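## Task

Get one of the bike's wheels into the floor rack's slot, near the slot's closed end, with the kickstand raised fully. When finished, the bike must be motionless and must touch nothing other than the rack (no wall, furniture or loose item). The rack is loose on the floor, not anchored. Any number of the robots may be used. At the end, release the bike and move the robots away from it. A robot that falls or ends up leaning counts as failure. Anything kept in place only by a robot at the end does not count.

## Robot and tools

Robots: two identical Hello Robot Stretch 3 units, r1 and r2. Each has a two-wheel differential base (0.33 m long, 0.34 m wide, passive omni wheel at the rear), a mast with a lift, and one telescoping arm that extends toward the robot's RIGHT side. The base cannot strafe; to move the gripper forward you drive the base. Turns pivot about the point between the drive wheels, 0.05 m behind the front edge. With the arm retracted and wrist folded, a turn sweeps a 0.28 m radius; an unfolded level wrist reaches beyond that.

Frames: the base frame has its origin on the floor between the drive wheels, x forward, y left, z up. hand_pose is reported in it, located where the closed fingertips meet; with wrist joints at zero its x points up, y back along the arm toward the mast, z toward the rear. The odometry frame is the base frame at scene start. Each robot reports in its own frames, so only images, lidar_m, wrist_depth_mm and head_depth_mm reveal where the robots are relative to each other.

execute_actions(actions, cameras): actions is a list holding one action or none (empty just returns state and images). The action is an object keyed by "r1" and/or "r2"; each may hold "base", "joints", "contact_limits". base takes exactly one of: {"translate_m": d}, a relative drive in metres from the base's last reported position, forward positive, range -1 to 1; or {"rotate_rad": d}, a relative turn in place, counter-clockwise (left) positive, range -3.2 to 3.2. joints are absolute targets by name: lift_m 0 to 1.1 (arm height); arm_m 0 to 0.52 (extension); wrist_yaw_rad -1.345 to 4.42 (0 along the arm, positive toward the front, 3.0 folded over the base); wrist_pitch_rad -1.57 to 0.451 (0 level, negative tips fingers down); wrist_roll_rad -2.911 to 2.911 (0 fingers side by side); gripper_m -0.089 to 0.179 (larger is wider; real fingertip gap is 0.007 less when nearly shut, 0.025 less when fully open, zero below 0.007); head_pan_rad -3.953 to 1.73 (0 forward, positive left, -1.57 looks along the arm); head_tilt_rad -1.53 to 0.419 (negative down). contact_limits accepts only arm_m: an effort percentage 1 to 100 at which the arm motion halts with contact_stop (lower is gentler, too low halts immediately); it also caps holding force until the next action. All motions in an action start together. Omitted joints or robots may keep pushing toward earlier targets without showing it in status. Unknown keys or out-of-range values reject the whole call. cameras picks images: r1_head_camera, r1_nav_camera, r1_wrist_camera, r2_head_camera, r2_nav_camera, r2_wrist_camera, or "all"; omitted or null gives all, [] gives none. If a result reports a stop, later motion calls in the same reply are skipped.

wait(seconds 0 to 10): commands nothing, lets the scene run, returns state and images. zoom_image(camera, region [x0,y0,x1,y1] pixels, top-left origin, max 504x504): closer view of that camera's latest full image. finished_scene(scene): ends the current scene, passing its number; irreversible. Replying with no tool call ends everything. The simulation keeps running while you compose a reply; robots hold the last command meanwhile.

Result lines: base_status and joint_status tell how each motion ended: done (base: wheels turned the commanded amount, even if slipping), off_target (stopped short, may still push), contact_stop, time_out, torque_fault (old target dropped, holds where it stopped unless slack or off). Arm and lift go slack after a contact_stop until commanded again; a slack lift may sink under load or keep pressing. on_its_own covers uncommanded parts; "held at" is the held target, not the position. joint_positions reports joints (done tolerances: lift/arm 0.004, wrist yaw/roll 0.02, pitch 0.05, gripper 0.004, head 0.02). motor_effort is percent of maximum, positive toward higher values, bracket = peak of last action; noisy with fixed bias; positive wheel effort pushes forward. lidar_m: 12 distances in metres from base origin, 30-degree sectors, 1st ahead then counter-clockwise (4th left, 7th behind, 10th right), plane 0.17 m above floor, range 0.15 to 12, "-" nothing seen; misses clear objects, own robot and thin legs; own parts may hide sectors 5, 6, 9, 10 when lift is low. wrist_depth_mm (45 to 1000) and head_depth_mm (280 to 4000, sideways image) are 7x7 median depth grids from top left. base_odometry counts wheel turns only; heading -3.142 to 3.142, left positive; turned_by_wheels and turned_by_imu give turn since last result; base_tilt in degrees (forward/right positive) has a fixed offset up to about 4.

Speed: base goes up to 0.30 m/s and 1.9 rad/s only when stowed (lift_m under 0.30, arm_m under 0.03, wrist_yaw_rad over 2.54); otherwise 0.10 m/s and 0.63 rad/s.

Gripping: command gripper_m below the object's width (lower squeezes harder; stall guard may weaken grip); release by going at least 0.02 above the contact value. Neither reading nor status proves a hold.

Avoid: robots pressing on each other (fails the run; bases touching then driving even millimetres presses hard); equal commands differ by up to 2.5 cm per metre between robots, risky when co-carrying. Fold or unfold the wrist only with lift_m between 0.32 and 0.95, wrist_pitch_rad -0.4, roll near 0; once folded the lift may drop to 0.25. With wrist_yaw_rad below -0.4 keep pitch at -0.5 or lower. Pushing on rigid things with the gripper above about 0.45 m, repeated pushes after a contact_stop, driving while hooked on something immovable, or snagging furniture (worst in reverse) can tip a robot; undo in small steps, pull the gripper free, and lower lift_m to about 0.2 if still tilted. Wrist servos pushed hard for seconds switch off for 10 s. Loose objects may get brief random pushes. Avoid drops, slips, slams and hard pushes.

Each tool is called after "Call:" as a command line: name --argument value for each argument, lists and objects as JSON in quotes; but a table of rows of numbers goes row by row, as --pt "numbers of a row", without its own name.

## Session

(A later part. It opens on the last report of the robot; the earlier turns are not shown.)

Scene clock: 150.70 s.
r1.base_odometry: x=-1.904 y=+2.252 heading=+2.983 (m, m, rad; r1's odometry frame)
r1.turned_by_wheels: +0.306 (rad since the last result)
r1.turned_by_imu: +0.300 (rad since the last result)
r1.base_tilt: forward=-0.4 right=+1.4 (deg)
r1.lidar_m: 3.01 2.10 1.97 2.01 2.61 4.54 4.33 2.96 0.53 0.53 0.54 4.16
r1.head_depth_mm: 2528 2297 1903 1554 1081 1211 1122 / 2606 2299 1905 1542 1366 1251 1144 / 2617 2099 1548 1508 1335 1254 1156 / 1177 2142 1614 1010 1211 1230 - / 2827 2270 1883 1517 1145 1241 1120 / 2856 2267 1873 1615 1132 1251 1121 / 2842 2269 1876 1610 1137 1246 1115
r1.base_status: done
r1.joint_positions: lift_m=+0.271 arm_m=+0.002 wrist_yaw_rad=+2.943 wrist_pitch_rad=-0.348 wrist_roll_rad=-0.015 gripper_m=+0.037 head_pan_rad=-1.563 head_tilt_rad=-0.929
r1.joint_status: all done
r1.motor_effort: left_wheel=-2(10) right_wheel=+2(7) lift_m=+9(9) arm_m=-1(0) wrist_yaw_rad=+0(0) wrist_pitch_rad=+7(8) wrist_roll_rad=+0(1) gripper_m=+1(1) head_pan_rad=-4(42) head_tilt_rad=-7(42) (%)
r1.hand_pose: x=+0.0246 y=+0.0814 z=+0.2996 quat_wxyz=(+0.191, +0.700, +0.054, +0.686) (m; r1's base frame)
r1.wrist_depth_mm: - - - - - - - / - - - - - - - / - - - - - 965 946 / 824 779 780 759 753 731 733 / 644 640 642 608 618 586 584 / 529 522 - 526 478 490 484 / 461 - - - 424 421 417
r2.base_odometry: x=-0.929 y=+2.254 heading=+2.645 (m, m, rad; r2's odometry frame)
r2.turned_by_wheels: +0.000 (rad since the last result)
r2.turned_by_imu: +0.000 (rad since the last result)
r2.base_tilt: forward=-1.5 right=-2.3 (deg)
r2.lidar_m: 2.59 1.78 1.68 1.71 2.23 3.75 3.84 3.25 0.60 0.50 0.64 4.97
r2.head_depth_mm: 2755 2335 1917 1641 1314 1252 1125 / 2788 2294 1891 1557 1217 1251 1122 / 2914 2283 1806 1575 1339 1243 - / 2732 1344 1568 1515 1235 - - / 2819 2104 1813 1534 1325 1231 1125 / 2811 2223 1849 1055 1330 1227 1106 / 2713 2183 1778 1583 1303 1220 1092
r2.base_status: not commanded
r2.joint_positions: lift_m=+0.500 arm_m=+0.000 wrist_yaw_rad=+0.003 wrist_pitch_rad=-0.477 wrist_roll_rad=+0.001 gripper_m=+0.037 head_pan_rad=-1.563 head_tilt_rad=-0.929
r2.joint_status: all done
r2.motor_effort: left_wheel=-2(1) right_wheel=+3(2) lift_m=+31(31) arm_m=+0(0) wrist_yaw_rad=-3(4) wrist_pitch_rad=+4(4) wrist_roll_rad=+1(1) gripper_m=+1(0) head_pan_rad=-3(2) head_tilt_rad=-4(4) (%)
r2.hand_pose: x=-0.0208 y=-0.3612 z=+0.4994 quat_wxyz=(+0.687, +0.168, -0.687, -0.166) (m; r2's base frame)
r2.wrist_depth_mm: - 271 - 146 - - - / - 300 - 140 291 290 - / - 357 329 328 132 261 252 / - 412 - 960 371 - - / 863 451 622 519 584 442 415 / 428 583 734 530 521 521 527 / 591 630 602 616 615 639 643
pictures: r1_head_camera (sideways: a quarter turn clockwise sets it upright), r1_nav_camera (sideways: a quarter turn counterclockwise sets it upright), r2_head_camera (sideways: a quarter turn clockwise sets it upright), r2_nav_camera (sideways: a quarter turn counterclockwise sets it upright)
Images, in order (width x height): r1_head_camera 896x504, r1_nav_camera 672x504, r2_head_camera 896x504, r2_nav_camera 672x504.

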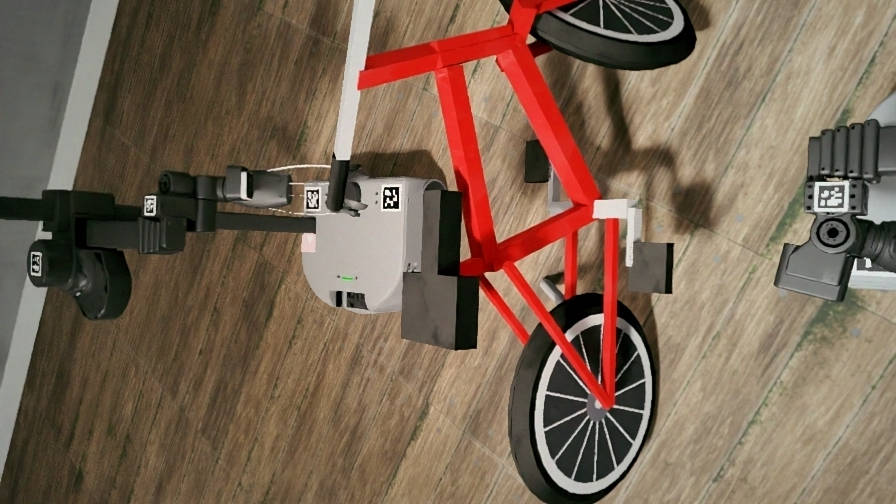

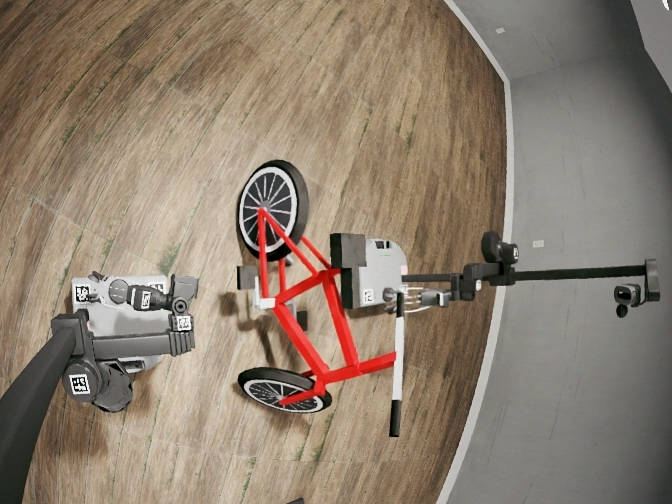

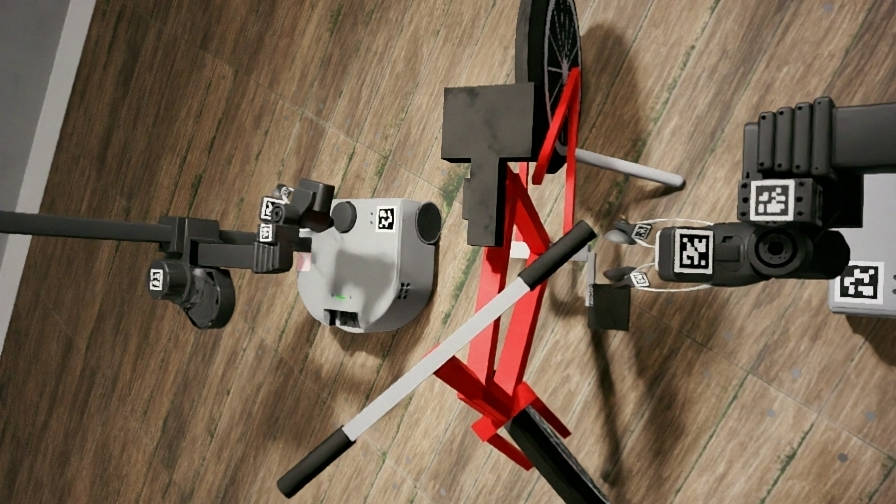

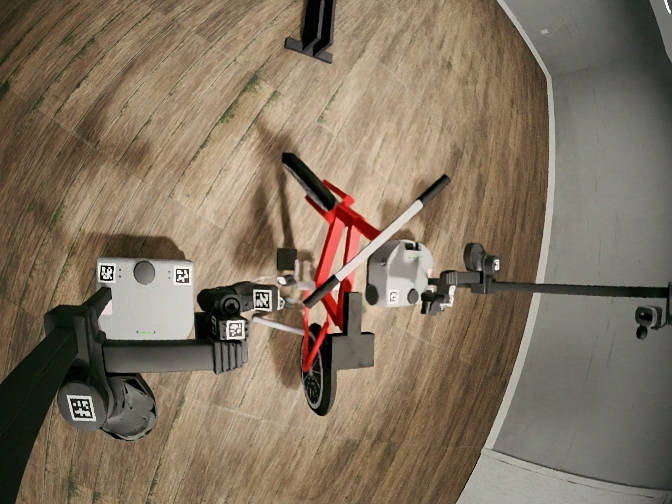

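Call:
execute_actions --actions '[{"r1": {"joints": {"lift_m": 0.80}}, "r2": {"base": {"translate_m": -0.04}, "joints": {"wrist_pitch_rad": -1.55, "gripper_m": 0.0}}}]' --cameras '[]'

Call:
execute_actions --actions '[{"r1": {"joints": {"wrist_yaw_rad": 0.0}}, "r2": {"joints": {"lift_m": 0.24, "arm_m": 0.18}}}]' --cameras '[]'

Call:
execute_actions --actions '[{"r1": {"joints": {"wrist_pitch_rad": -1.55, "wrist_roll_rad": 1.565, "gripper_m": 0.11, "arm_m": 0.49}}}]' --cameras '["r1_head_camera", "r1_wrist_camera", "r2_head_camera", "r2_nav_camera"]'

Scene clock: 180.80 s.
r1.base_odometry: x=-1.904 y=+2.252 heading=+2.983 (m, m, rad; r1's odometry frame)
r1.turned_by_wheels: +0.000 (rad since the last result)
r1.turned_by_imu: -0.001 (rad since the last result)
r1.base_tilt: forward=-0.5 right=+1.4 (deg)
r1.lidar_m: 3.04 2.09 1.97 2.01 2.61 4.56 4.30 2.96 0.53 0.53 0.54 4.17
r1.head_depth_mm: 2548 2301 1892 1562 1076 - 1110 / 2603 2274 1903 1562 1094 - 1130 / 2694 2279 1802 1527 1271 - - / 1177 1161 1606 1014 1438 - - / 2665 2269 1882 1502 1138 1205 1125 / 2850 2260 1880 1609 1129 1244 1120 / 2847 2270 1883 1615 1140 1241 1117
r1.base_status: not commanded
r1.joint_positions: lift_m=+0.799 arm_m=+0.002 wrist_yaw_rad=+2.943 wrist_pitch_rad=-0.348 wrist_roll_rad=-0.015 gripper_m=+0.037 head_pan_rad=-1.563 head_tilt_rad=-0.929
r1.joint_status: all done
r1.motor_effort: left_wheel=-2(3) right_wheel=+2(2) lift_m=+42(42) arm_m=+0(1) wrist_yaw_rad=+0(2) wrist_pitch_rad=+8(8) wrist_roll_rad=-1(0) gripper_m=+0(1) head_pan_rad=-4(4) head_tilt_rad=-7(8) (%)
r1.hand_pose: x=+0.0246 y=+0.0814 z=+0.8280 quat_wxyz=(+0.191, +0.700, +0.054, +0.686) (m; r1's base frame)
r1.wrist_depth_mm: - - - - - - - / - - - - - - - / - - - - - - - / - - - - - - - / - - - - - - - / - - - - - - - / - - - 979 967 965 975
r2.base_odometry: x=-0.894 y=+2.235 heading=+2.645 (m, m, rad; r2's odometry frame)
r2.turned_by_wheels: +0.000 (rad since the last result)
r2.turned_by_imu: -0.002 (rad since the last result)
r2.base_tilt: forward=-1.4 right=-2.3 (deg)
r2.lidar_m: 2.61 1.80 1.70 1.73 2.25 3.72 3.83 3.24 0.59 0.50 0.51 0.67
r2.head_depth_mm: 2729 2302 1918 1632 1345 1261 1129 / 2777 2298 1916 1628 1215 1261 1127 / 2669 2288 1887 1569 1243 1252 - / 2605 2182 1600 1503 1340 1262 - / 2788 2222 1680 1543 1317 1230 1126 / 2798 2227 1852 1041 1360 1237 1100 / 2699 2201 1784 1567 1310 1213 1101
r2.base_status: done
r2.joint_positions: lift_m=+0.500 arm_m=+0.000 wrist_yaw_rad=+0.003 wrist_pitch_rad=-1.544 wrist_roll_rad=+0.001 gripper_m=+0.000 head_pan_rad=-1.563 head_tilt_rad=-0.929
r2.joint_status: all done
r2.motor_effort: left_wheel=-1(6) right_wheel=+2(3) lift_m=+31(31) arm_m=+0(0) wrist_yaw_rad=-4(3) wrist_pitch_rad=-2(4) wrist_roll_rad=+1(1) gripper_m=-3(80) head_pan_rad=-2(2) head_tilt_rad=-4(4) (%)
r2.hand_pose: x=-0.0217 y=-0.1272 z=+0.3816 quat_wxyz=(+0.507, +0.494, -0.506, -0.493) (m; r2's base frame)
r2.wrist_depth_mm: 522 521 513 511 507 499 492 / 541 528 523 519 510 508 503 / 548 541 534 523 523 516 517 / 562 554 543 - - 528 520 / 568 563 555 - - 534 530 / 577 578 562 - - 541 543 / 586 588 584 - - 556 554
pictures: none
No camera images: the call's "cameras" was empty. Leave "cameras" out to get every camera's image.

Scene clock: 184.00 s.
r1.base_odometry: x=-1.904 y=+2.252 heading=+2.983 (m, m, rad; r1's odometry frame)
r1.turned_by_wheels: +0.000 (rad since the last result)
r1.turned_by_imu: +0.000 (rad since the last result)
r1.base_tilt: forward=-0.4 right=+1.4 (deg)
r1.lidar_m: 3.04 2.10 1.97 2.01 2.61 4.56 4.30 2.96 0.53 0.53 0.54 4.17
r1.head_depth_mm: 2530 2300 1903 1558 1071 - 1094 / 2609 2283 1891 1552 1092 - 1107 / 2666 2286 1889 1620 - - 1140 / 2691 1387 1540 1001 1295 1210 1136 / 2830 2242 1881 1503 1143 1247 1121 / 2874 2292 1877 1601 1128 1242 1119 / 2842 2251 1875 1600 1138 1242 1116
r1.base_status: not commanded
r1.joint_positions: lift_m=+0.799 arm_m=+0.002 wrist_yaw_rad=+0.003 wrist_pitch_rad=-0.348 wrist_roll_rad=-0.015 gripper_m=+0.037 head_pan_rad=-1.563 head_tilt_rad=-0.929
r1.joint_status: all done
r1.motor_effort: left_wheel=-3(2) right_wheel=+2(2) lift_m=+41(41) arm_m=+0(0) wrist_yaw_rad=-3(3) wrist_pitch_rad=+7(8) wrist_roll_rad=+0(0) gripper_m=+0(1) head_pan_rad=-4(3) head_tilt_rad=-7(9) (%)
r1.hand_pose: x=-0.0208 y=-0.3794 z=+0.8280 quat_wxyz=(+0.702, +0.124, -0.691, -0.121) (m; r1's base frame)
r1.wrist_depth_mm: - - - - - - - / - - - - - - - / - - - - - - - / - - - - - - - / - - - 813 - - - / - - - 567 - - - / - - 959 962 951 591 939
r2.base_odometry: x=-0.894 y=+2.235 heading=+2.645 (m, m, rad; r2's odometry frame)
r2.turned_by_wheels: +0.000 (rad since the last result)
r2.turned_by_imu: -0.001 (rad since the last result)
r2.base_tilt: forward=-1.5 right=-2.3 (deg)
r2.lidar_m: 2.61 1.81 1.70 1.73 2.25 3.72 3.79 3.26 0.59 0.50 0.51 0.67
r2.head_depth_mm: 2706 2350 1925 1636 1334 1266 1130 / 2793 2281 1915 1628 1209 1258 1122 / 2664 2221 1884 1576 1237 1248 - / 1244 2175 1596 1499 1352 1202 1149 / 2778 2235 1676 1561 1310 1236 1123 / 2764 2225 1845 1042 1363 1229 1098 / 2735 2210 1793 1562 1302 1223 1089
r2.base_status: not commanded
r2.joint_positions: lift_m=+0.240 arm_m=+0.180 wrist_yaw_rad=+0.001 wrist_pitch_rad=-1.546 wrist_roll_rad=+0.001 gripper_m=+0.000 head_pan_rad=-1.563 head_tilt_rad=-0.929
r2.joint_status: all done
r2.motor_effort: left_wheel=-1(1) right_wheel=+3(3) lift_m=+18(31) arm_m=+7(9) wrist_yaw_rad=-1(3) wrist_pitch_rad=-2(2) wrist_roll_rad=+1(1) gripper_m=-2(3) head_pan_rad=-2(2) head_tilt_rad=-4(4) (%)
r2.hand_pose: x=-0.0217 y=-0.3069 z=+0.1223 quat_wxyz=(+0.506, +0.494, -0.506, -0.494) (m; r2's base frame)
r2.wrist_depth_mm: 271 270 268 265 261 260 257 / 279 275 272 271 268 264 261 / 283 281 279 275 274 270 267 / 290 287 282 281 279 276 272 / 296 294 289 285 283 282 278 / 304 300 297 - 288 285 285 / 310 307 303 300 299 292 290
pictures: none
No camera images: the call's "cameras" was empty. Leave "cameras" out to get every camera's image.

Scene clock: 188.77 s.
r1.base_odometry: x=-1.904 y=+2.252 heading=+2.983 (m, m, rad; r1's odometry frame)
r1.turned_by_wheels: +0.000 (rad since the last result)
r1.turned_by_imu: +0.000 (rad since the last result)
r1.base_tilt: forward=-0.3 right=+1.4 (deg)
r1.lidar_m: 3.03 2.09 1.97 2.01 2.61 4.56 4.30 2.97 0.53 0.53 0.54 4.18
r1.head_depth_mm: 2550 2327 - - - - 1106 / 2577 - 1817 1558 1362 1253 1129 / 2712 - 1808 1518 1334 1255 1149 / 2777 1374 1282 1008 1208 1230 1147 / 2818 2266 1883 1504 1145 1248 1118 / 2869 2243 1876 1612 1126 1245 1114 / 2842 2274 1871 1602 1135 1237 1117
r1.base_status: not commanded
r1.joint_positions: lift_m=+0.799 arm_m=+0.490 wrist_yaw_rad=+0.001 wrist_pitch_rad=-1.539 wrist_roll_rad=+1.560 gripper_m=+0.110 head_pan_rad=-1.563 head_tilt_rad=-0.929
r1.joint_status: all done
r1.motor_effort: left_wheel=-3(3) right_wheel=+2(2) lift_m=+41(41) arm_m=+4(4) wrist_yaw_rad=+0(2) wrist_pitch_rad=-5(8) wrist_roll_rad=+2(2) gripper_m=+1(82) head_pan_rad=-4(3) head_tilt_rad=-7(8) (%)
r1.hand_pose: x=-0.0216 y=-0.6183 z=+0.6810 quat_wxyz=(+0.005, +0.004, -0.718, -0.696) (m; r1's base frame)
r1.wrist_depth_mm: 829 218 799 457 777 769 749 / 857 816 822 545 808 796 - / 705 457 852 374 811 824 - / 740 418 878 393 664 859 846 / 419 431 894 333 863 874 871 / 988 955 956 339 908 935 912 / - 985 980 571 931 967 919
r2.base_odometry: x=-0.894 y=+2.235 heading=+2.645 (m, m, rad; r2's odometry frame)
r2.turned_by_wheels: +0.000 (rad since the last result)
r2.turned_by_imu: -0.001 (rad since the last result)
r2.base_tilt: forward=-1.5 right=-2.3 (deg)
r2.lidar_m: 2.61 1.81 1.70 1.74 2.25 3.73 3.80 3.24 0.59 0.50 0.51 0.67
r2.head_depth_mm: 2708 2315 1900 1644 1343 1255 1130 / 2783 2293 1899 1618 1214 1253 1117 / 2901 623 1844 1569 1238 1247 - / 1154 536 1521 1275 1345 1197 1154 / 2618 2117 1650 1555 1320 1228 1127 / 2781 2229 1838 1047 1364 1220 1097 / 2737 2209 1787 1564 1302 1225 1103
r2.base_status: not commanded
r2.joint_positions: lift_m=+0.240 arm_m=+0.180 wrist_yaw_rad=+0.001 wrist_pitch_rad=-1.546 wrist_roll_rad=+0.001 gripper_m=+0.000 head_pan_rad=-1.563 head_tilt_rad=-0.929
r2.joint_status: not commanded
r2.motor_effort: left_wheel=-1(1) right_wheel=+3(3) lift_m=+18(18) arm_m=+6(7) wrist_yaw_rad=-2(2) wrist_pitch_rad=-2(2) wrist_roll_rad=+1(1) gripper_m=-2(2) head_pan_rad=-2(3) head_tilt_rad=-4(4) (%)
r2.hand_pose: x=-0.0217 y=-0.3069 z=+0.1223 quat_wxyz=(+0.506, +0.494, -0.506, -0.494) (m; r2's base frame)
r2.wrist_depth_mm: 272 270 268 266 262 257 258 / 279 276 272 271 268 265 262 / 286 280 279 277 272 271 268 / 290 287 285 282 278 275 272 / 296 294 290 286 285 282 278 / 303 300 294 - 290 289 282 / 309 307 303 300 296 294 290
pictures: r1_head_camera (sideways: a quarter turn clockwise sets it upright), r1_wrist_camera, r2_head_camera (sideways: a quarter turn clockwise sets it upright), r2_nav_camera (sideways: a quarter turn counterclockwise sets it upright)
Images, in order (width x height): r1_head_camera 896x504, r1_wrist_camera 644x364, r2_head_camera 896x504, r2_nav_camera 672x504.

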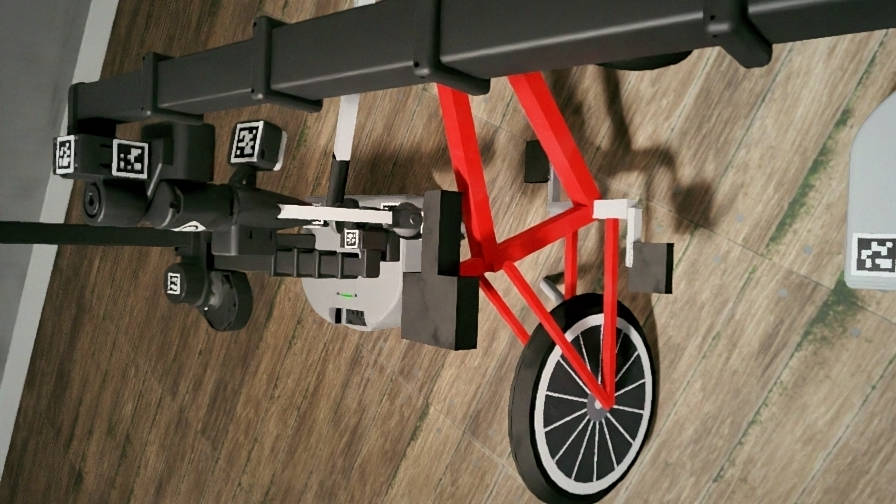

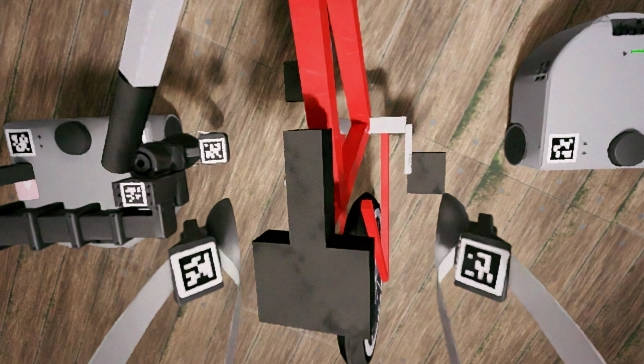

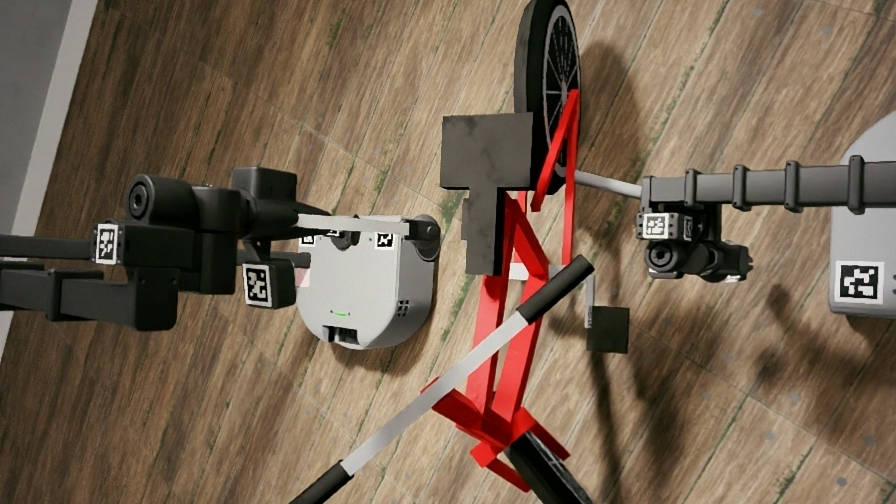

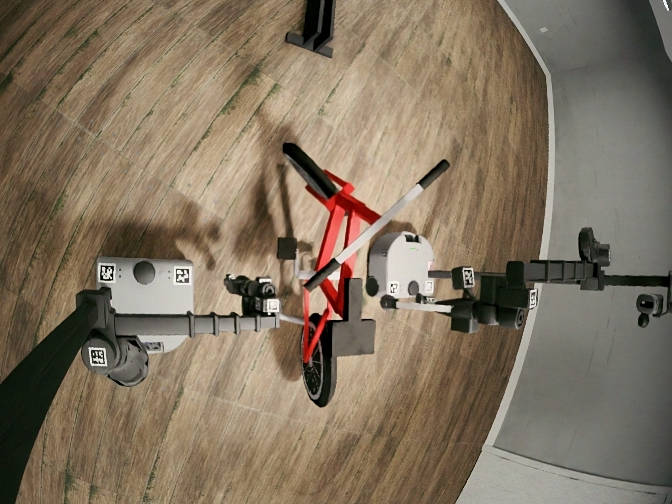

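Call:
execute_actions --actions '[{"r1": {"base": {"translate_m": 0.045}, "joints": {"arm_m": 0.51, "lift_m": 0.66}}}]' --cameras '["r1_wrist_camera"]'

Call:
execute_actions --actions '[{"r1": {"joints": {"lift_m": 0.605}}}]' --cameras '["r1_wrist_camera", "r1_head_camera", "r2_head_camera"]'

Scene clock: 206.03 s.
r1.base_odometry: x=-1.949 y=+2.259 heading=+2.983 (m, m, rad; r1's odometry frame)
r1.turned_by_wheels: +0.000 (rad since the last result)
r1.turned_by_imu: +0.000 (rad since the last result)
r1.base_tilt: forward=-0.4 right=+1.4 (deg)
r1.lidar_m: 3.02 2.07 1.95 1.99 2.58 4.59 4.31 2.98 0.55 0.53 0.54 4.13
r1.head_depth_mm: 2546 2300 1893 997 1075 1175 - / 2656 2356 1881 - 1337 1246 1131 / 2679 2351 - 1196 1207 1257 1143 / 2788 1371 1591 1005 1215 1225 1151 / 2863 2273 1892 1546 1136 1248 1121 / 2858 2287 1873 1606 1129 1240 1118 / 2837 2265 1876 1605 1228 1244 1117
r1.base_status: done
r1.joint_positions: lift_m=+0.661 arm_m=+0.510 wrist_yaw_rad=+0.001 wrist_pitch_rad=-1.540 wrist_roll_rad=+1.560 gripper_m=+0.110 head_pan_rad=-1.563 head_tilt_rad=-0.929
r1.joint_status: all done
r1.motor_effort: left_wheel=-2(3) right_wheel=+2(7) lift_m=+9(39) arm_m=+4(4) wrist_yaw_rad=-2(1) wrist_pitch_rad=-5(6) wrist_roll_rad=+2(2) gripper_m=+1(0) head_pan_rad=-3(3) head_tilt_rad=-8(8) (%)
r1.hand_pose: x=-0.0216 y=-0.6382 z=+0.5427 quat_wxyz=(+0.005, +0.004, -0.718, -0.696) (m; r1's base frame)
r1.wrist_depth_mm: 676 674 676 223 650 646 627 / 708 702 685 166 477 663 - / 267 375 700 172 492 685 - / 248 341 728 178 701 713 715 / 272 758 747 183 440 726 719 / 814 795 205 188 177 768 755 / 838 854 514 196 181 803 784
r2.base_odometry: x=-0.894 y=+2.235 heading=+2.645 (m, m, rad; r2's odometry frame)
r2.turned_by_wheels: +0.000 (rad since the last result)
r2.turned_by_imu: -0.001 (rad since the last result)
r2.base_tilt: forward=-1.4 right=-2.3 (deg)
r2.lidar_m: 2.61 1.81 1.70 1.73 2.25 3.70 3.80 3.22 0.59 0.50 0.51 0.67
r2.head_depth_mm: 2695 2313 1908 1629 1340 1264 1126 / 2796 2277 1887 1634 1205 1253 1123 / 2869 2263 656 899 1229 1249 - / 1022 767 675 1490 1342 1210 1147 / 2700 2255 1819 1564 1314 1242 1128 / 2750 2217 1848 1043 1350 1234 1103 / 2697 2201 1800 1565 1309 1221 1097
r2.base_status: not commanded
r2.joint_positions: lift_m=+0.240 arm_m=+0.180 wrist_yaw_rad=+0.001 wrist_pitch_rad=-1.546 wrist_roll_rad=+0.001 gripper_m=+0.000 head_pan_rad=-1.563 head_tilt_rad=-0.929
r2.joint_status: not commanded
r2.motor_effort: left_wheel=-1(1) right_wheel=+2(2) lift_m=+18(18) arm_m=+7(6) wrist_yaw_rad=-2(2) wrist_pitch_rad=-2(2) wrist_roll_rad=+1(1) gripper_m=-2(2) head_pan_rad=-3(1) head_tilt_rad=-5(4) (%)
r2.hand_pose: x=-0.0217 y=-0.3069 z=+0.1223 quat_wxyz=(+0.506, +0.494, -0.506, -0.494) (m; r2's base frame)
r2.wrist_depth_mm: 273 268 268 263 261 257 257 / 278 275 273 271 268 264 262 / 282 281 278 277 274 269 268 / 290 287 284 283 280 274 273 / 299 294 290 286 284 282 279 / 303 298 298 - 290 287 285 / 310 307 302 302 298 294 290
pictures: r1_wrist_camera
Images, in order (width x height): r1_wrist_camera 644x364.

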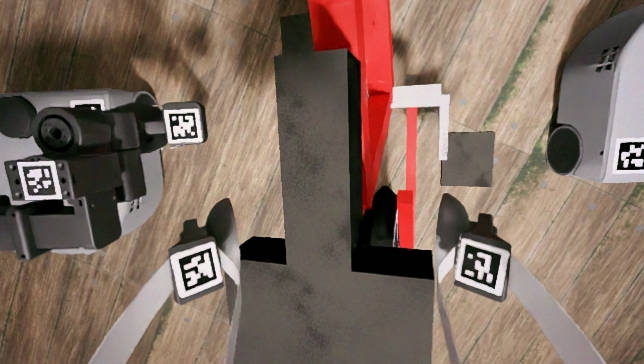

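Scene clock: 207.37 s.
r1.base_odometry: x=-1.949 y=+2.259 heading=+2.983 (m, m, rad; r1's odometry frame)
r1.turned_by_wheels: +0.000 (rad since the last result)
r1.turned_by_imu: +0.000 (rad since the last result)
r1.base_tilt: forward=-0.4 right=+1.5 (deg)
r1.lidar_m: 3.01 2.07 1.95 1.99 2.59 4.58 4.33 2.98 0.55 0.53 0.54 4.14
r1.head_depth_mm: 2553 2283 1901 1011 1083 1219 1136 / 2632 2292 1901 1656 - - - / 2681 2294 - 1011 1213 1253 1146 / 2840 1384 1580 994 1207 1232 1144 / 2848 2271 1873 1546 1135 1249 1121 / 2871 2274 1876 1611 1127 1246 1119 / 2831 2236 1872 1602 1233 1243 1114
r1.base_status: not commanded
r1.joint_positions: lift_m=+0.606 arm_m=+0.510 wrist_yaw_rad=+0.001 wrist_pitch_rad=-1.540 wrist_roll_rad=+1.560 gripper_m=+0.110 head_pan_rad=-1.563 head_tilt_rad=-0.929
r1.joint_status: all done
r1.motor_effort: left_wheel=-2(3) right_wheel=+2(2) lift_m=+9(10) arm_m=+4(4) wrist_yaw_rad=-2(2) wrist_pitch_rad=-5(5) wrist_roll_rad=+2(2) gripper_m=+1(0) head_pan_rad=-4(3) head_tilt_rad=-7(7) (%)
r1.hand_pose: x=-0.0216 y=-0.6382 z=+0.4877 quat_wxyz=(+0.005, +0.004, -0.718, -0.696) (m; r1's base frame)
r1.wrist_depth_mm: 620 608 615 111 594 596 593 / 630 645 626 112 416 614 604 / 254 340 645 115 431 622 - / 236 610 674 120 654 654 645 / 234 699 703 124 376 671 671 / 735 740 159 128 316 716 691 / 783 764 146 132 125 735 723
r2.base_odometry: x=-0.894 y=+2.235 heading=+2.645 (m, m, rad; r2's odometry frame)
r2.turned_by_wheels: +0.000 (rad since the last result)
r2.turned_by_imu: +0.000 (rad since the last result)
r2.base_tilt: forward=-1.4 right=-2.3 (deg)
r2.lidar_m: 2.61 1.80 1.70 1.73 2.25 3.71 3.80 3.22 0.59 0.50 0.52 0.67
r2.head_depth_mm: 2688 2330 1920 1624 1344 1258 1119 / 2792 2290 1890 1622 1216 1251 1130 / 2807 2245 1833 891 1241 1252 - / 1083 869 700 930 1343 1203 1156 / 2608 2224 1805 1555 1319 1232 1124 / 2748 2208 1833 1042 1355 1220 1096 / 2757 2169 1802 1575 1305 1222 1103
r2.base_status: not commanded
r2.joint_positions: lift_m=+0.240 arm_m=+0.180 wrist_yaw_rad=+0.001 wrist_pitch_rad=-1.546 wrist_roll_rad=+0.001 gripper_m=+0.000 head_pan_rad=-1.563 head_tilt_rad=-0.929
r2.joint_status: not commanded
r2.motor_effort: left_wheel=-1(2) right_wheel=+3(2) lift_m=+18(18) arm_m=+7(7) wrist_yaw_rad=-1(1) wrist_pitch_rad=-2(2) wrist_roll_rad=+1(1) gripper_m=-1(2) head_pan_rad=-2(2) head_tilt_rad=-4(4) (%)
r2.hand_pose: x=-0.0217 y=-0.3069 z=+0.1223 quat_wxyz=(+0.506, +0.494, -0.506, -0.494) (m; r2's base frame)
r2.wrist_depth_mm: 272 270 267 264 262 258 256 / 279 274 273 270 267 264 263 / 283 282 278 276 273 270 268 / 290 286 286 283 277 274 272 / 296 293 289 286 285 280 278 / 303 301 294 - 289 286 282 / 310 307 303 299 298 294 290
pictures: r1_head_camera (sideways: a quarter turn clockwise sets it upright), r1_wrist_camera, r2_head_camera (sideways: a quarter turn clockwise sets it upright)
Images, in order (width x height): r1_head_camera 896x504, r1_wrist_camera 644x364, r2_head_camera 896x504.

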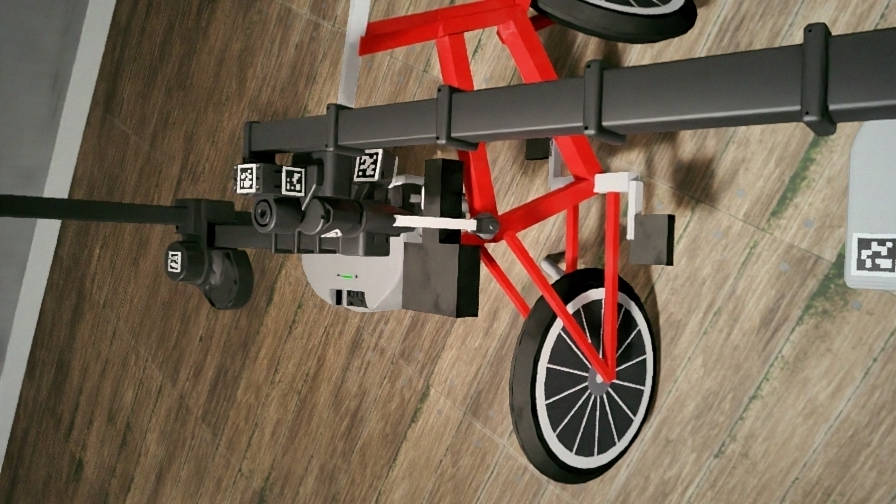

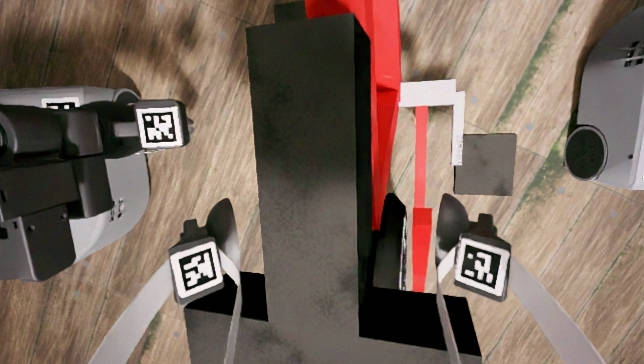

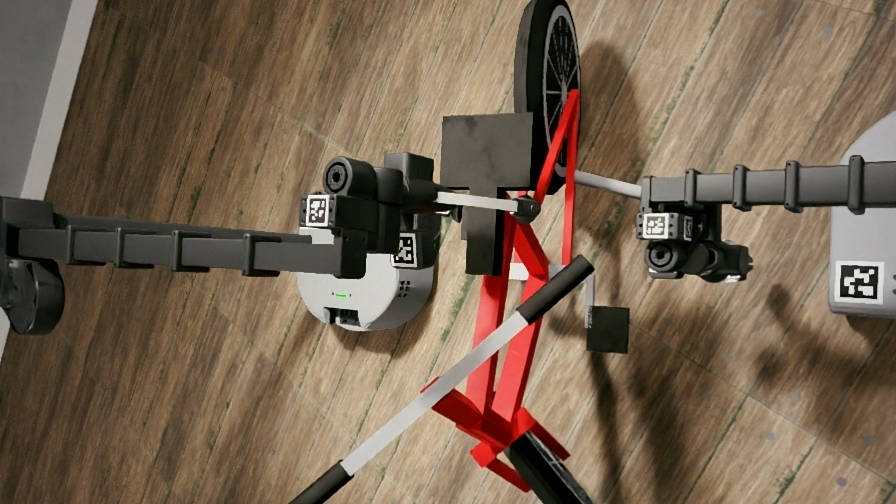

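Call:
execute_actions --actions '[{"r1": {"joints": {"gripper_m": 0.065, "arm_m": 0.375, "lift_m": 0.625}}}]' --cameras '["r1_wrist_camera", "r1_head_camera", "r2_head_camera"]'

Scene clock: 222.43 s.
r1.base_odometry: x=-1.949 y=+2.259 heading=+2.983 (m, m, rad; r1's odometry frame)
r1.turned_by_wheels: +0.000 (rad since the last result)
r1.turned_by_imu: +0.000 (rad since the last result)
r1.base_tilt: forward=-0.4 right=+1.4 (deg)
r1.lidar_m: 3.00 2.07 1.95 1.99 2.58 4.59 4.33 2.99 0.39 0.59 0.51 4.14
r1.head_depth_mm: 2550 2276 1896 1622 1029 1120 1127 / 2628 2286 1944 - - - - / 2686 2219 1998 1524 1076 1253 1148 / 2798 1384 1531 1509 1095 1228 1147 / 2845 2290 1890 929 1121 1189 1120 / 2861 2253 1863 1602 1078 1246 1115 / 2828 2255 1868 1601 1133 1247 1117
r1.base_status: not commanded
r1.joint_positions: lift_m=+0.625 arm_m=+0.375 wrist_yaw_rad=+0.003 wrist_pitch_rad=-1.486 wrist_roll_rad=+1.558 gripper_m=+0.065 head_pan_rad=-1.563 head_tilt_rad=-0.929
r1.joint_status: all done
r1.on_its_own: wrist_pitch_rad is at rest, and its effort (-31) is outside its rest range (-20 to +32)
r1.motor_effort: left_wheel=+0(10) right_wheel=-1(13) lift_m=+35(44) arm_m=-4(13) wrist_yaw_rad=-3(7) wrist_pitch_rad=-31(79) wrist_roll_rad=+2(4) gripper_m=-7(84) head_pan_rad=-4(4) head_tilt_rad=-7(8) (%)
r1.hand_pose: x=-0.0216 y=-0.5177 z=+0.5058 quat_wxyz=(+0.006, +0.005, -0.736, -0.677) (m; r1's base frame)
r1.wrist_depth_mm: 687 657 643 143 603 604 - / 707 677 664 155 622 617 - / 376 672 679 169 646 632 - / 579 728 706 187 653 657 642 / 602 754 723 189 592 671 655 / 819 789 142 137 719 698 675 / 844 828 793 143 727 744 718
r2.base_odometry: x=-0.894 y=+2.235 heading=+2.645 (m, m, rad; r2's odometry frame)
r2.turned_by_wheels: +0.000 (rad since the last result)
r2.turned_by_imu: -0.001 (rad since the last result)
r2.base_tilt: forward=-1.5 right=-2.4 (deg)
r2.lidar_m: 2.61 1.80 1.70 1.73 2.25 3.72 3.81 3.23 0.65 0.56 0.71 5.01
r2.head_depth_mm: 2714 2329 1892 1599 1312 1257 1128 / 2758 2277 1893 963 1331 1259 1127 / 2758 2271 853 1041 1382 1244 - / 1062 811 1533 1233 1370 1206 1149 / 2622 2236 1650 1141 1358 1233 1120 / 2768 2235 1842 1217 1376 1230 1103 / 2746 2178 1813 1574 1342 1239 1097
r2.base_status: not commanded
r2.joint_positions: lift_m=+0.240 arm_m=+0.180 wrist_yaw_rad=+0.001 wrist_pitch_rad=-1.546 wrist_roll_rad=+0.001 gripper_m=+0.000 head_pan_rad=-1.563 head_tilt_rad=-0.929
r2.joint_status: not commanded
r2.motor_effort: left_wheel=-1(2) right_wheel=+2(2) lift_m=+18(18) arm_m=+7(7) wrist_yaw_rad=-1(1) wrist_pitch_rad=-2(2) wrist_roll_rad=+1(1) gripper_m=-2(2) head_pan_rad=-2(1) head_tilt_rad=-4(4) (%)
r2.hand_pose: x=-0.0217 y=-0.3069 z=+0.1223 quat_wxyz=(+0.506, +0.494, -0.506, -0.494) (m; r2's base frame)
r2.wrist_depth_mm: 273 271 269 266 264 259 258 / 278 274 273 270 269 265 261 / 285 281 278 275 274 270 268 / 290 288 286 281 277 275 272 / 296 292 291 287 282 282 278 / 302 302 297 - 288 288 285 / 309 306 301 300 298 292 290
pictures: r1_head_camera (sideways: a quarter turn clockwise sets it upright), r1_wrist_camera, r2_head_camera (sideways: a quarter turn clockwise sets it upright)
Images, in order (width x height): r1_head_camera 896x504, r1_wrist_camera 644x364, r2_head_camera 896x504.

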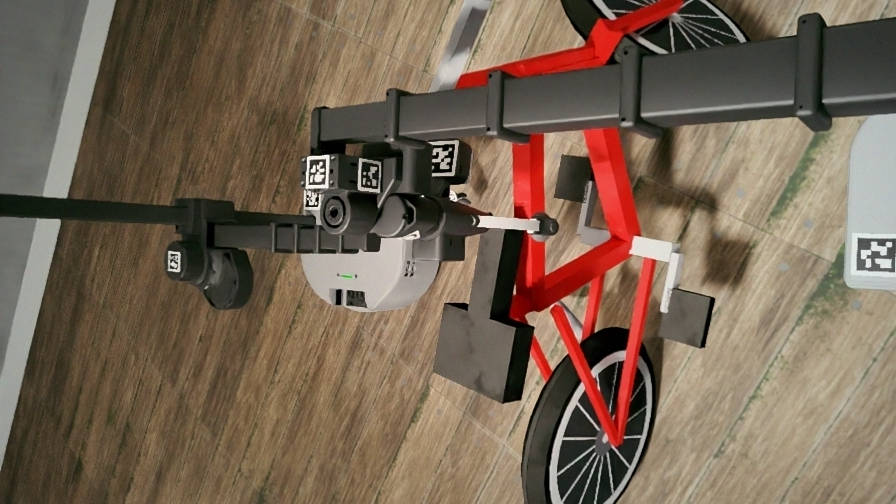

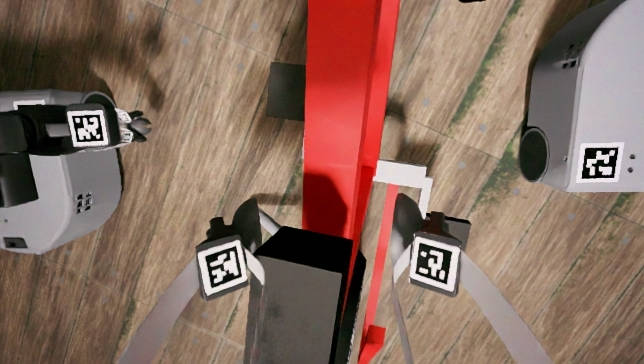

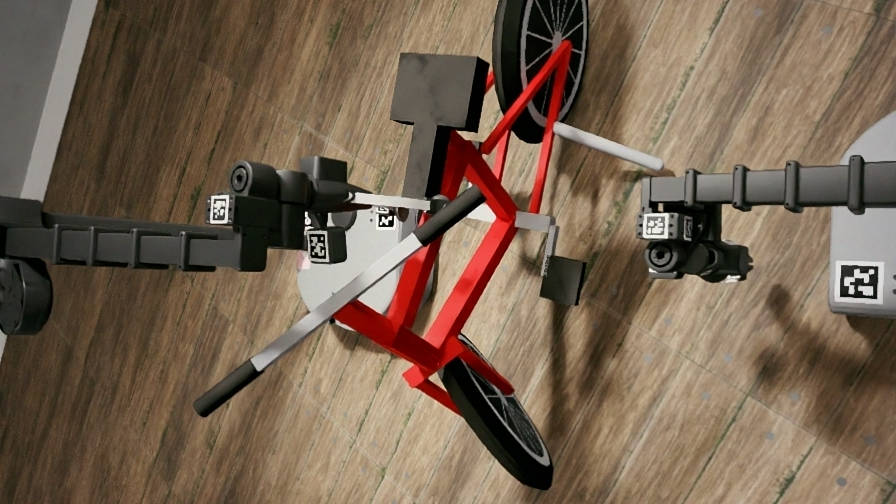

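Call:
execute_actions --actions '[{"r1": {"joints": {"arm_m": 0.45}}}]' --cameras '["r1_wrist_camera", "r1_head_camera", "r2_head_camera", "r1_nav_camera"]'

Scene clock: 267.27 s.
r1.base_odometry: x=-1.949 y=+2.259 heading=+2.984 (m, m, rad; r1's odometry frame)
r1.turned_by_wheels: +0.001 (rad since the last result)
r1.turned_by_imu: +0.000 (rad since the last result)
r1.base_tilt: forward=-0.4 right=+1.4 (deg)
r1.lidar_m: 3.00 2.07 1.95 1.99 2.58 4.60 4.31 2.98 0.35 0.53 0.56 4.13
r1.head_depth_mm: 2563 2279 1904 1623 1415 1136 1136 / 2635 2276 1927 1656 - 1036 1140 / 2671 2213 - 1546 1334 1228 1149 / 2821 1384 1554 1550 1412 1250 1145 / 2850 2267 1887 998 1194 1226 1123 / 2846 2262 1872 989 1144 1223 1117 / 2819 2268 1875 1607 1169 1240 1120
r1.base_status: not commanded
r1.joint_positions: lift_m=+0.625 arm_m=+0.449 wrist_yaw_rad=-0.011 wrist_pitch_rad=-1.551 wrist_roll_rad=+1.578 gripper_m=+0.065 head_pan_rad=-1.563 head_tilt_rad=-0.930
r1.joint_status: all done
r1.motor_effort: left_wheel=+10(19) right_wheel=-15(20) lift_m=+34(35) arm_m=+6(12) wrist_yaw_rad=+10(9) wrist_pitch_rad=+0(7) wrist_roll_rad=-6(7) gripper_m=+0(22) head_pan_rad=-4(3) head_tilt_rad=-6(6) (%)
r1.hand_pose: x=-0.0213 y=-0.5752 z=+0.5066 quat_wxyz=(-0.006, -0.007, -0.714, -0.700) (m; r1's base frame)
r1.wrist_depth_mm: 640 634 636 636 140 603 - / 655 647 650 655 154 626 - / 350 380 672 495 652 655 - / 327 701 687 683 682 685 672 / 564 733 718 674 582 707 709 / 758 752 751 219 721 726 716 / 806 773 774 164 757 757 759
r2.base_odometry: x=-0.894 y=+2.235 heading=+2.645 (m, m, rad; r2's odometry frame)
r2.turned_by_wheels: +0.000 (rad since the last result)
r2.turned_by_imu: -0.001 (rad since the last result)
r2.base_tilt: forward=-1.4 right=-2.3 (deg)
r2.lidar_m: 2.61 1.80 1.70 1.74 2.24 3.71 3.78 0.79 0.66 0.58 0.76 5.03
r2.head_depth_mm: 2721 2316 1901 1568 1216 1250 1129 / 2763 2302 1893 1620 1339 1251 1126 / 2817 2281 777 1020 1356 1253 - / 1067 833 801 1136 1356 1198 1146 / 2619 2222 1762 1190 1399 1229 1128 / 2801 2231 1840 1568 1375 1222 1101 / 2762 2229 1831 1557 1376 1223 1099
r2.base_status: not commanded
r2.joint_positions: lift_m=+0.240 arm_m=+0.180 wrist_yaw_rad=+0.001 wrist_pitch_rad=-1.546 wrist_roll_rad=+0.001 gripper_m=+0.000 head_pan_rad=-1.563 head_tilt_rad=-0.929
r2.joint_status: not commanded
r2.motor_effort: left_wheel=-1(1) right_wheel=+2(2) lift_m=+18(18) arm_m=+7(7) wrist_yaw_rad=-1(2) wrist_pitch_rad=-2(2) wrist_roll_rad=+1(1) gripper_m=-2(2) head_pan_rad=-3(2) head_tilt_rad=-4(4) (%)
r2.hand_pose: x=-0.0217 y=-0.3069 z=+0.1223 quat_wxyz=(+0.506, +0.494, -0.506, -0.494) (m; r2's base frame)
r2.wrist_depth_mm: 273 272 268 265 262 260 259 / 279 277 273 270 269 265 263 / 284 283 277 275 274 271 268 / 290 285 286 281 279 277 273 / 296 294 290 285 283 282 278 / 303 298 298 - 289 288 284 / 308 307 303 302 295 293 290
pictures: r1_head_camera (sideways: a quarter turn clockwise sets it upright), r1_nav_camera (sideways: a quarter turn counterclockwise sets it upright), r1_wrist_camera, r2_head_camera (sideways: a quarter turn clockwise sets it upright)
Images, in order (width x height): r1_head_camera 896x504, r1_nav_camera 672x504, r1_wrist_camera 644x364, r2_head_camera 896x504.

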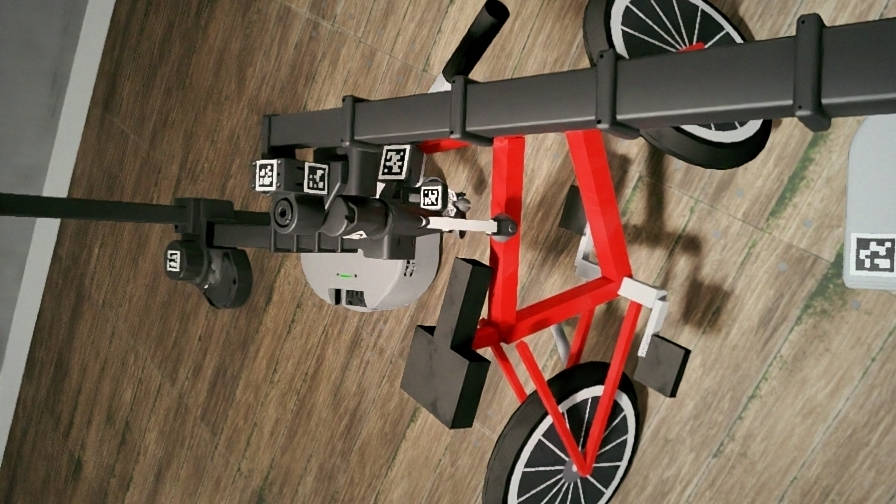

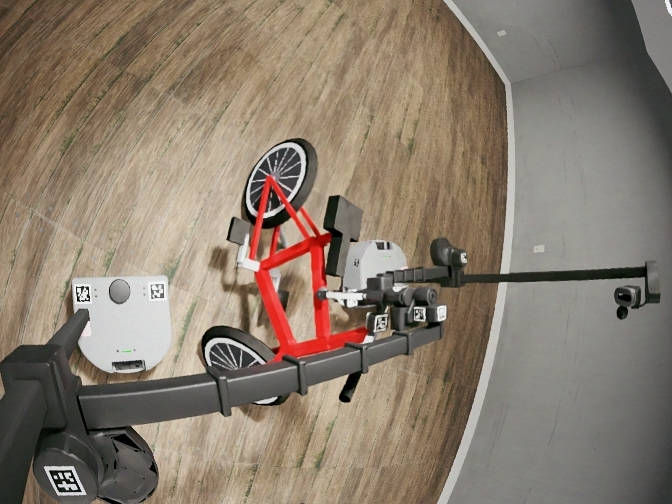

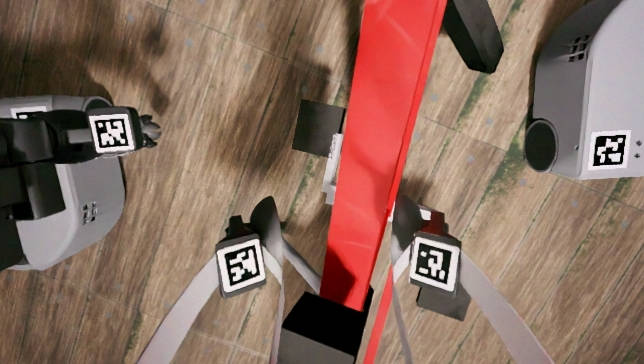

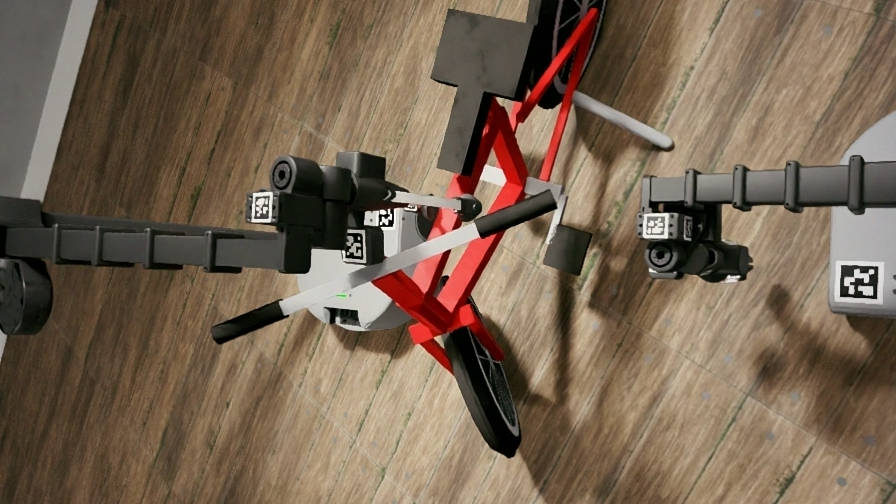

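Call:
execute_actions --actions '[{"r1": {"joints": {"lift_m": 0.76, "gripper_m": 0.11}}}]' --cameras '[]'

Call:
execute_actions --actions '[{"r1": {"base": {"translate_m": 0.135}, "joints": {"arm_m": 0.47, "wrist_roll_rad": 1.855, "lift_m": 0.68}}}]' --cameras '["r1_wrist_camera", "r1_head_camera", "r2_head_camera"]'

Scene clock: 310.63 s.
r1.base_odometry: x=-1.949 y=+2.259 heading=+2.983 (m, m, rad; r1's odometry frame)
r1.turned_by_wheels: -0.001 (rad since the last result)
r1.turned_by_imu: -0.002 (rad since the last result)
r1.base_tilt: forward=-0.4 right=+1.5 (deg)
r1.lidar_m: 2.98 2.07 1.95 1.99 2.59 4.58 4.35 2.99 0.34 0.53 0.56 4.14
r1.head_depth_mm: 2571 2311 1933 - - - - / 2652 - 1849 870 969 1042 1125 / 2681 - 1655 1344 1336 1229 1150 / 2804 1381 1585 1520 1332 1247 1142 / 2839 2253 1877 981 1200 1227 1115 / 2825 2254 1883 993 1147 1228 1116 / 2812 2265 1869 1599 1168 1244 1113
r1.base_status: not commanded
r1.joint_positions: lift_m=+0.759 arm_m=+0.450 wrist_yaw_rad=-0.003 wrist_pitch_rad=-1.550 wrist_roll_rad=+1.572 gripper_m=+0.110 head_pan_rad=-1.563 head_tilt_rad=-0.930
r1.joint_status: all done
r1.motor_effort: left_wheel=-1(10) right_wheel=+1(15) lift_m=+41(43) arm_m=+4(6) wrist_yaw_rad=+3(8) wrist_pitch_rad=+0(0) wrist_roll_rad=-3(6) gripper_m=+0(80) head_pan_rad=-3(3) head_tilt_rad=-7(6) (%)
r1.hand_pose: x=-0.0215 y=-0.5755 z=+0.6412 quat_wxyz=(-0.001, -0.002, -0.714, -0.700) (m; r1's base frame)
r1.wrist_depth_mm: 768 784 744 122 269 739 - / 794 784 762 139 484 780 - / 644 488 168 622 792 778 - / 367 214 838 832 810 825 816 / 732 876 868 531 863 838 839 / 911 930 919 322 885 883 870 / 962 937 924 321 928 894 907
r2.base_odometry: x=-0.894 y=+2.235 heading=+2.645 (m, m, rad; r2's odometry frame)
r2.turned_by_wheels: +0.000 (rad since the last result)
r2.turned_by_imu: -0.001 (rad since the last result)
r2.base_tilt: forward=-1.5 right=-2.2 (deg)
r2.lidar_m: 2.61 1.80 1.70 1.74 2.24 3.71 3.81 0.79 0.66 0.58 0.75 5.03
r2.head_depth_mm: 2688 2317 1920 1529 1197 1254 1128 / 2730 2271 1913 1065 1350 1248 1122 / 2858 588 840 1221 1353 1238 - / 702 615 1561 1136 1369 1201 1150 / 2816 2255 1756 1188 1391 1232 1119 / 2757 2212 1842 1573 1377 1224 1099 / 2771 2188 1812 1574 1375 1231 1091
r2.base_status: not commanded
r2.joint_positions: lift_m=+0.240 arm_m=+0.180 wrist_yaw_rad=+0.001 wrist_pitch_rad=-1.546 wrist_roll_rad=+0.001 gripper_m=+0.000 head_pan_rad=-1.563 head_tilt_rad=-0.929
r2.joint_status: not commanded
r2.motor_effort: left_wheel=-2(2) right_wheel=+3(3) lift_m=+18(18) arm_m=+7(7) wrist_yaw_rad=-1(2) wrist_pitch_rad=-2(2) wrist_roll_rad=+1(1) gripper_m=-2(2) head_pan_rad=-2(2) head_tilt_rad=-4(4) (%)
r2.hand_pose: x=-0.0217 y=-0.3069 z=+0.1223 quat_wxyz=(+0.506, +0.494, -0.506, -0.494) (m; r2's base frame)
r2.wrist_depth_mm: 274 270 269 264 262 260 258 / 278 275 274 269 267 265 262 / 285 282 277 275 273 270 268 / 290 287 285 281 279 275 273 / 295 294 289 287 285 282 279 / 303 299 297 - 292 287 285 / 308 307 301 302 297 294 288
pictures: none
No camera images: the call's "cameras" was empty. Leave "cameras" out to get every camera's image.

Scene clock: 313.27 s.
r1.base_odometry: x=-2.082 y=+2.281 heading=+2.983 (m, m, rad; r1's odometry frame)
r1.turned_by_wheels: +0.000 (rad since the last result)
r1.turned_by_imu: +0.000 (rad since the last result)
r1.base_tilt: forward=-0.5 right=+1.4 (deg)
r1.lidar_m: 2.91 1.98 1.89 1.93 2.51 4.72 4.41 0.45 0.41 0.52 0.54 4.02
r1.head_depth_mm: 2588 2271 1896 874 923 1034 - / 2600 2318 1917 - 1279 1241 1138 / 2788 1384 - 1502 1196 1250 1147 / 2863 2290 1928 972 1345 1214 1147 / 2848 2250 1879 1540 1144 1226 1120 / 2836 2258 1874 1607 1169 1240 1115 / 2814 2236 1873 1594 1328 1240 1120
r1.base_status: done
r1.joint_positions: lift_m=+0.681 arm_m=+0.470 wrist_yaw_rad=-0.003 wrist_pitch_rad=-1.549 wrist_roll_rad=+1.848 gripper_m=+0.110 head_pan_rad=-1.563 head_tilt_rad=-0.930
r1.joint_status: all done
r1.motor_effort: left_wheel=-2(2) right_wheel=+1(6) lift_m=+9(39) arm_m=+4(6) wrist_yaw_rad=+2(2) wrist_pitch_rad=-1(1) wrist_roll_rad=+3(2) gripper_m=+1(1) head_pan_rad=-4(3) head_tilt_rad=-8(7) (%)
r1.hand_pose: x=-0.0214 y=-0.5958 z=+0.5628 quat_wxyz=(-0.100, -0.098, -0.708, -0.693) (m; r1's base frame)
r1.wrist_depth_mm: 699 694 682 228 673 671 - / 395 574 720 236 692 700 - / 336 721 736 194 718 709 707 / 594 713 765 199 732 728 741 / 615 775 787 206 474 751 751 / 823 830 230 211 201 796 794 / 869 827 826 219 206 815 807
r2.base_odometry: x=-0.894 y=+2.235 heading=+2.645 (m, m, rad; r2's odometry frame)
r2.turned_by_wheels: +0.000 (rad since the last result)
r2.turned_by_imu: +0.000 (rad since the last result)
r2.base_tilt: forward=-1.5 right=-2.2 (deg)
r2.lidar_m: 2.62 1.80 1.70 1.73 2.25 3.73 3.78 0.79 0.66 0.58 0.75 5.02
r2.head_depth_mm: 2654 2321 733 1544 1197 1262 1131 / 2710 716 742 956 1353 1253 1126 / 2574 2150 1632 1508 1361 1247 - / 2857 2250 1658 1141 1366 1208 1144 / 2836 2227 1797 1192 1391 1227 1122 / 2793 2214 1835 1580 1373 1229 1105 / 2767 2199 1818 1573 1367 1221 1101
r2.base_status: not commanded
r2.joint_positions: lift_m=+0.240 arm_m=+0.180 wrist_yaw_rad=+0.001 wrist_pitch_rad=-1.546 wrist_roll_rad=+0.001 gripper_m=+0.000 head_pan_rad=-1.563 head_tilt_rad=-0.929
r2.joint_status: not commanded
r2.motor_effort: left_wheel=-1(1) right_wheel=+2(2) lift_m=+18(18) arm_m=+7(7) wrist_yaw_rad=-2(1) wrist_pitch_rad=-2(2) wrist_roll_rad=+1(1) gripper_m=-2(3) head_pan_rad=-2(2) head_tilt_rad=-4(4) (%)
r2.hand_pose: x=-0.0217 y=-0.3069 z=+0.1223 quat_wxyz=(+0.506, +0.494, -0.506, -0.494) (m; r2's base frame)
r2.wrist_depth_mm: 273 270 267 264 262 260 259 / 280 276 273 271 267 265 262 / 284 280 278 276 273 270 266 / 289 286 284 282 279 276 272 / 297 292 291 286 284 283 279 / 304 298 296 - 290 287 284 / 308 307 304 300 298 294 290
pictures: r1_head_camera (sideways: a quarter turn clockwise sets it upright), r1_wrist_camera, r2_head_camera (sideways: a quarter turn clockwise sets it upright)
Images, in order (width x height): r1_head_camera 896x504, r1_wrist_camera 644x364, r2_head_camera 896x504.

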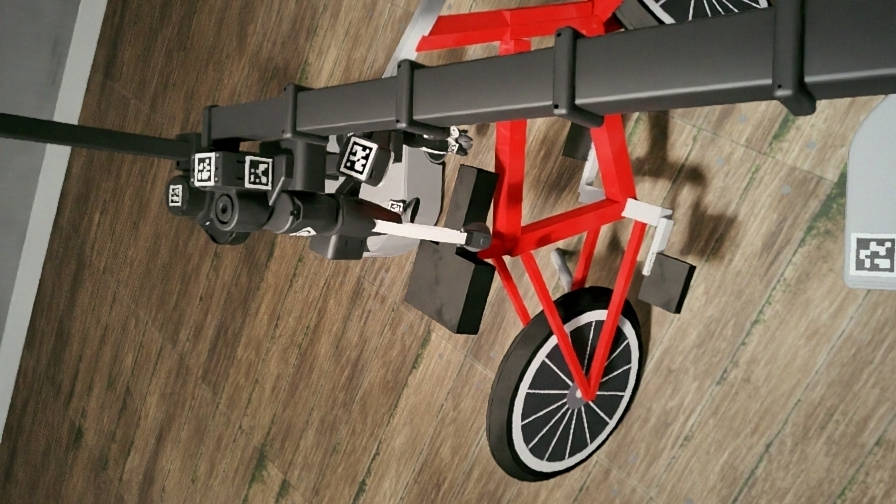

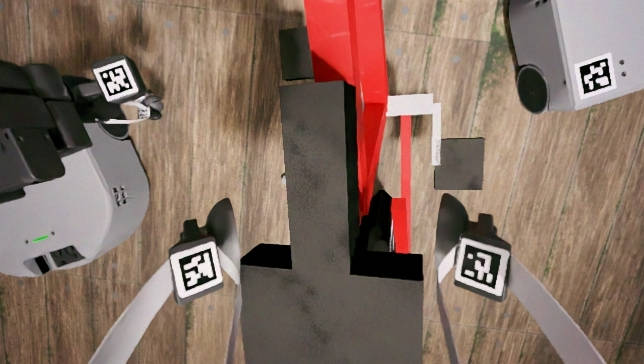

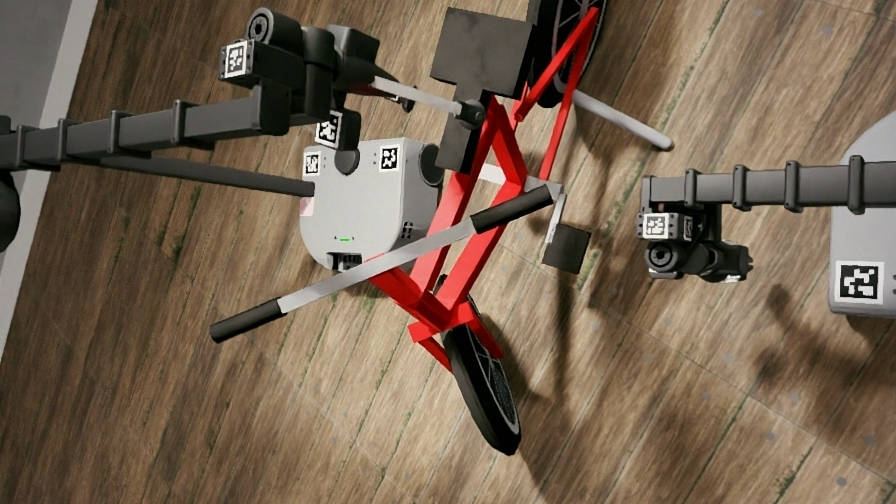

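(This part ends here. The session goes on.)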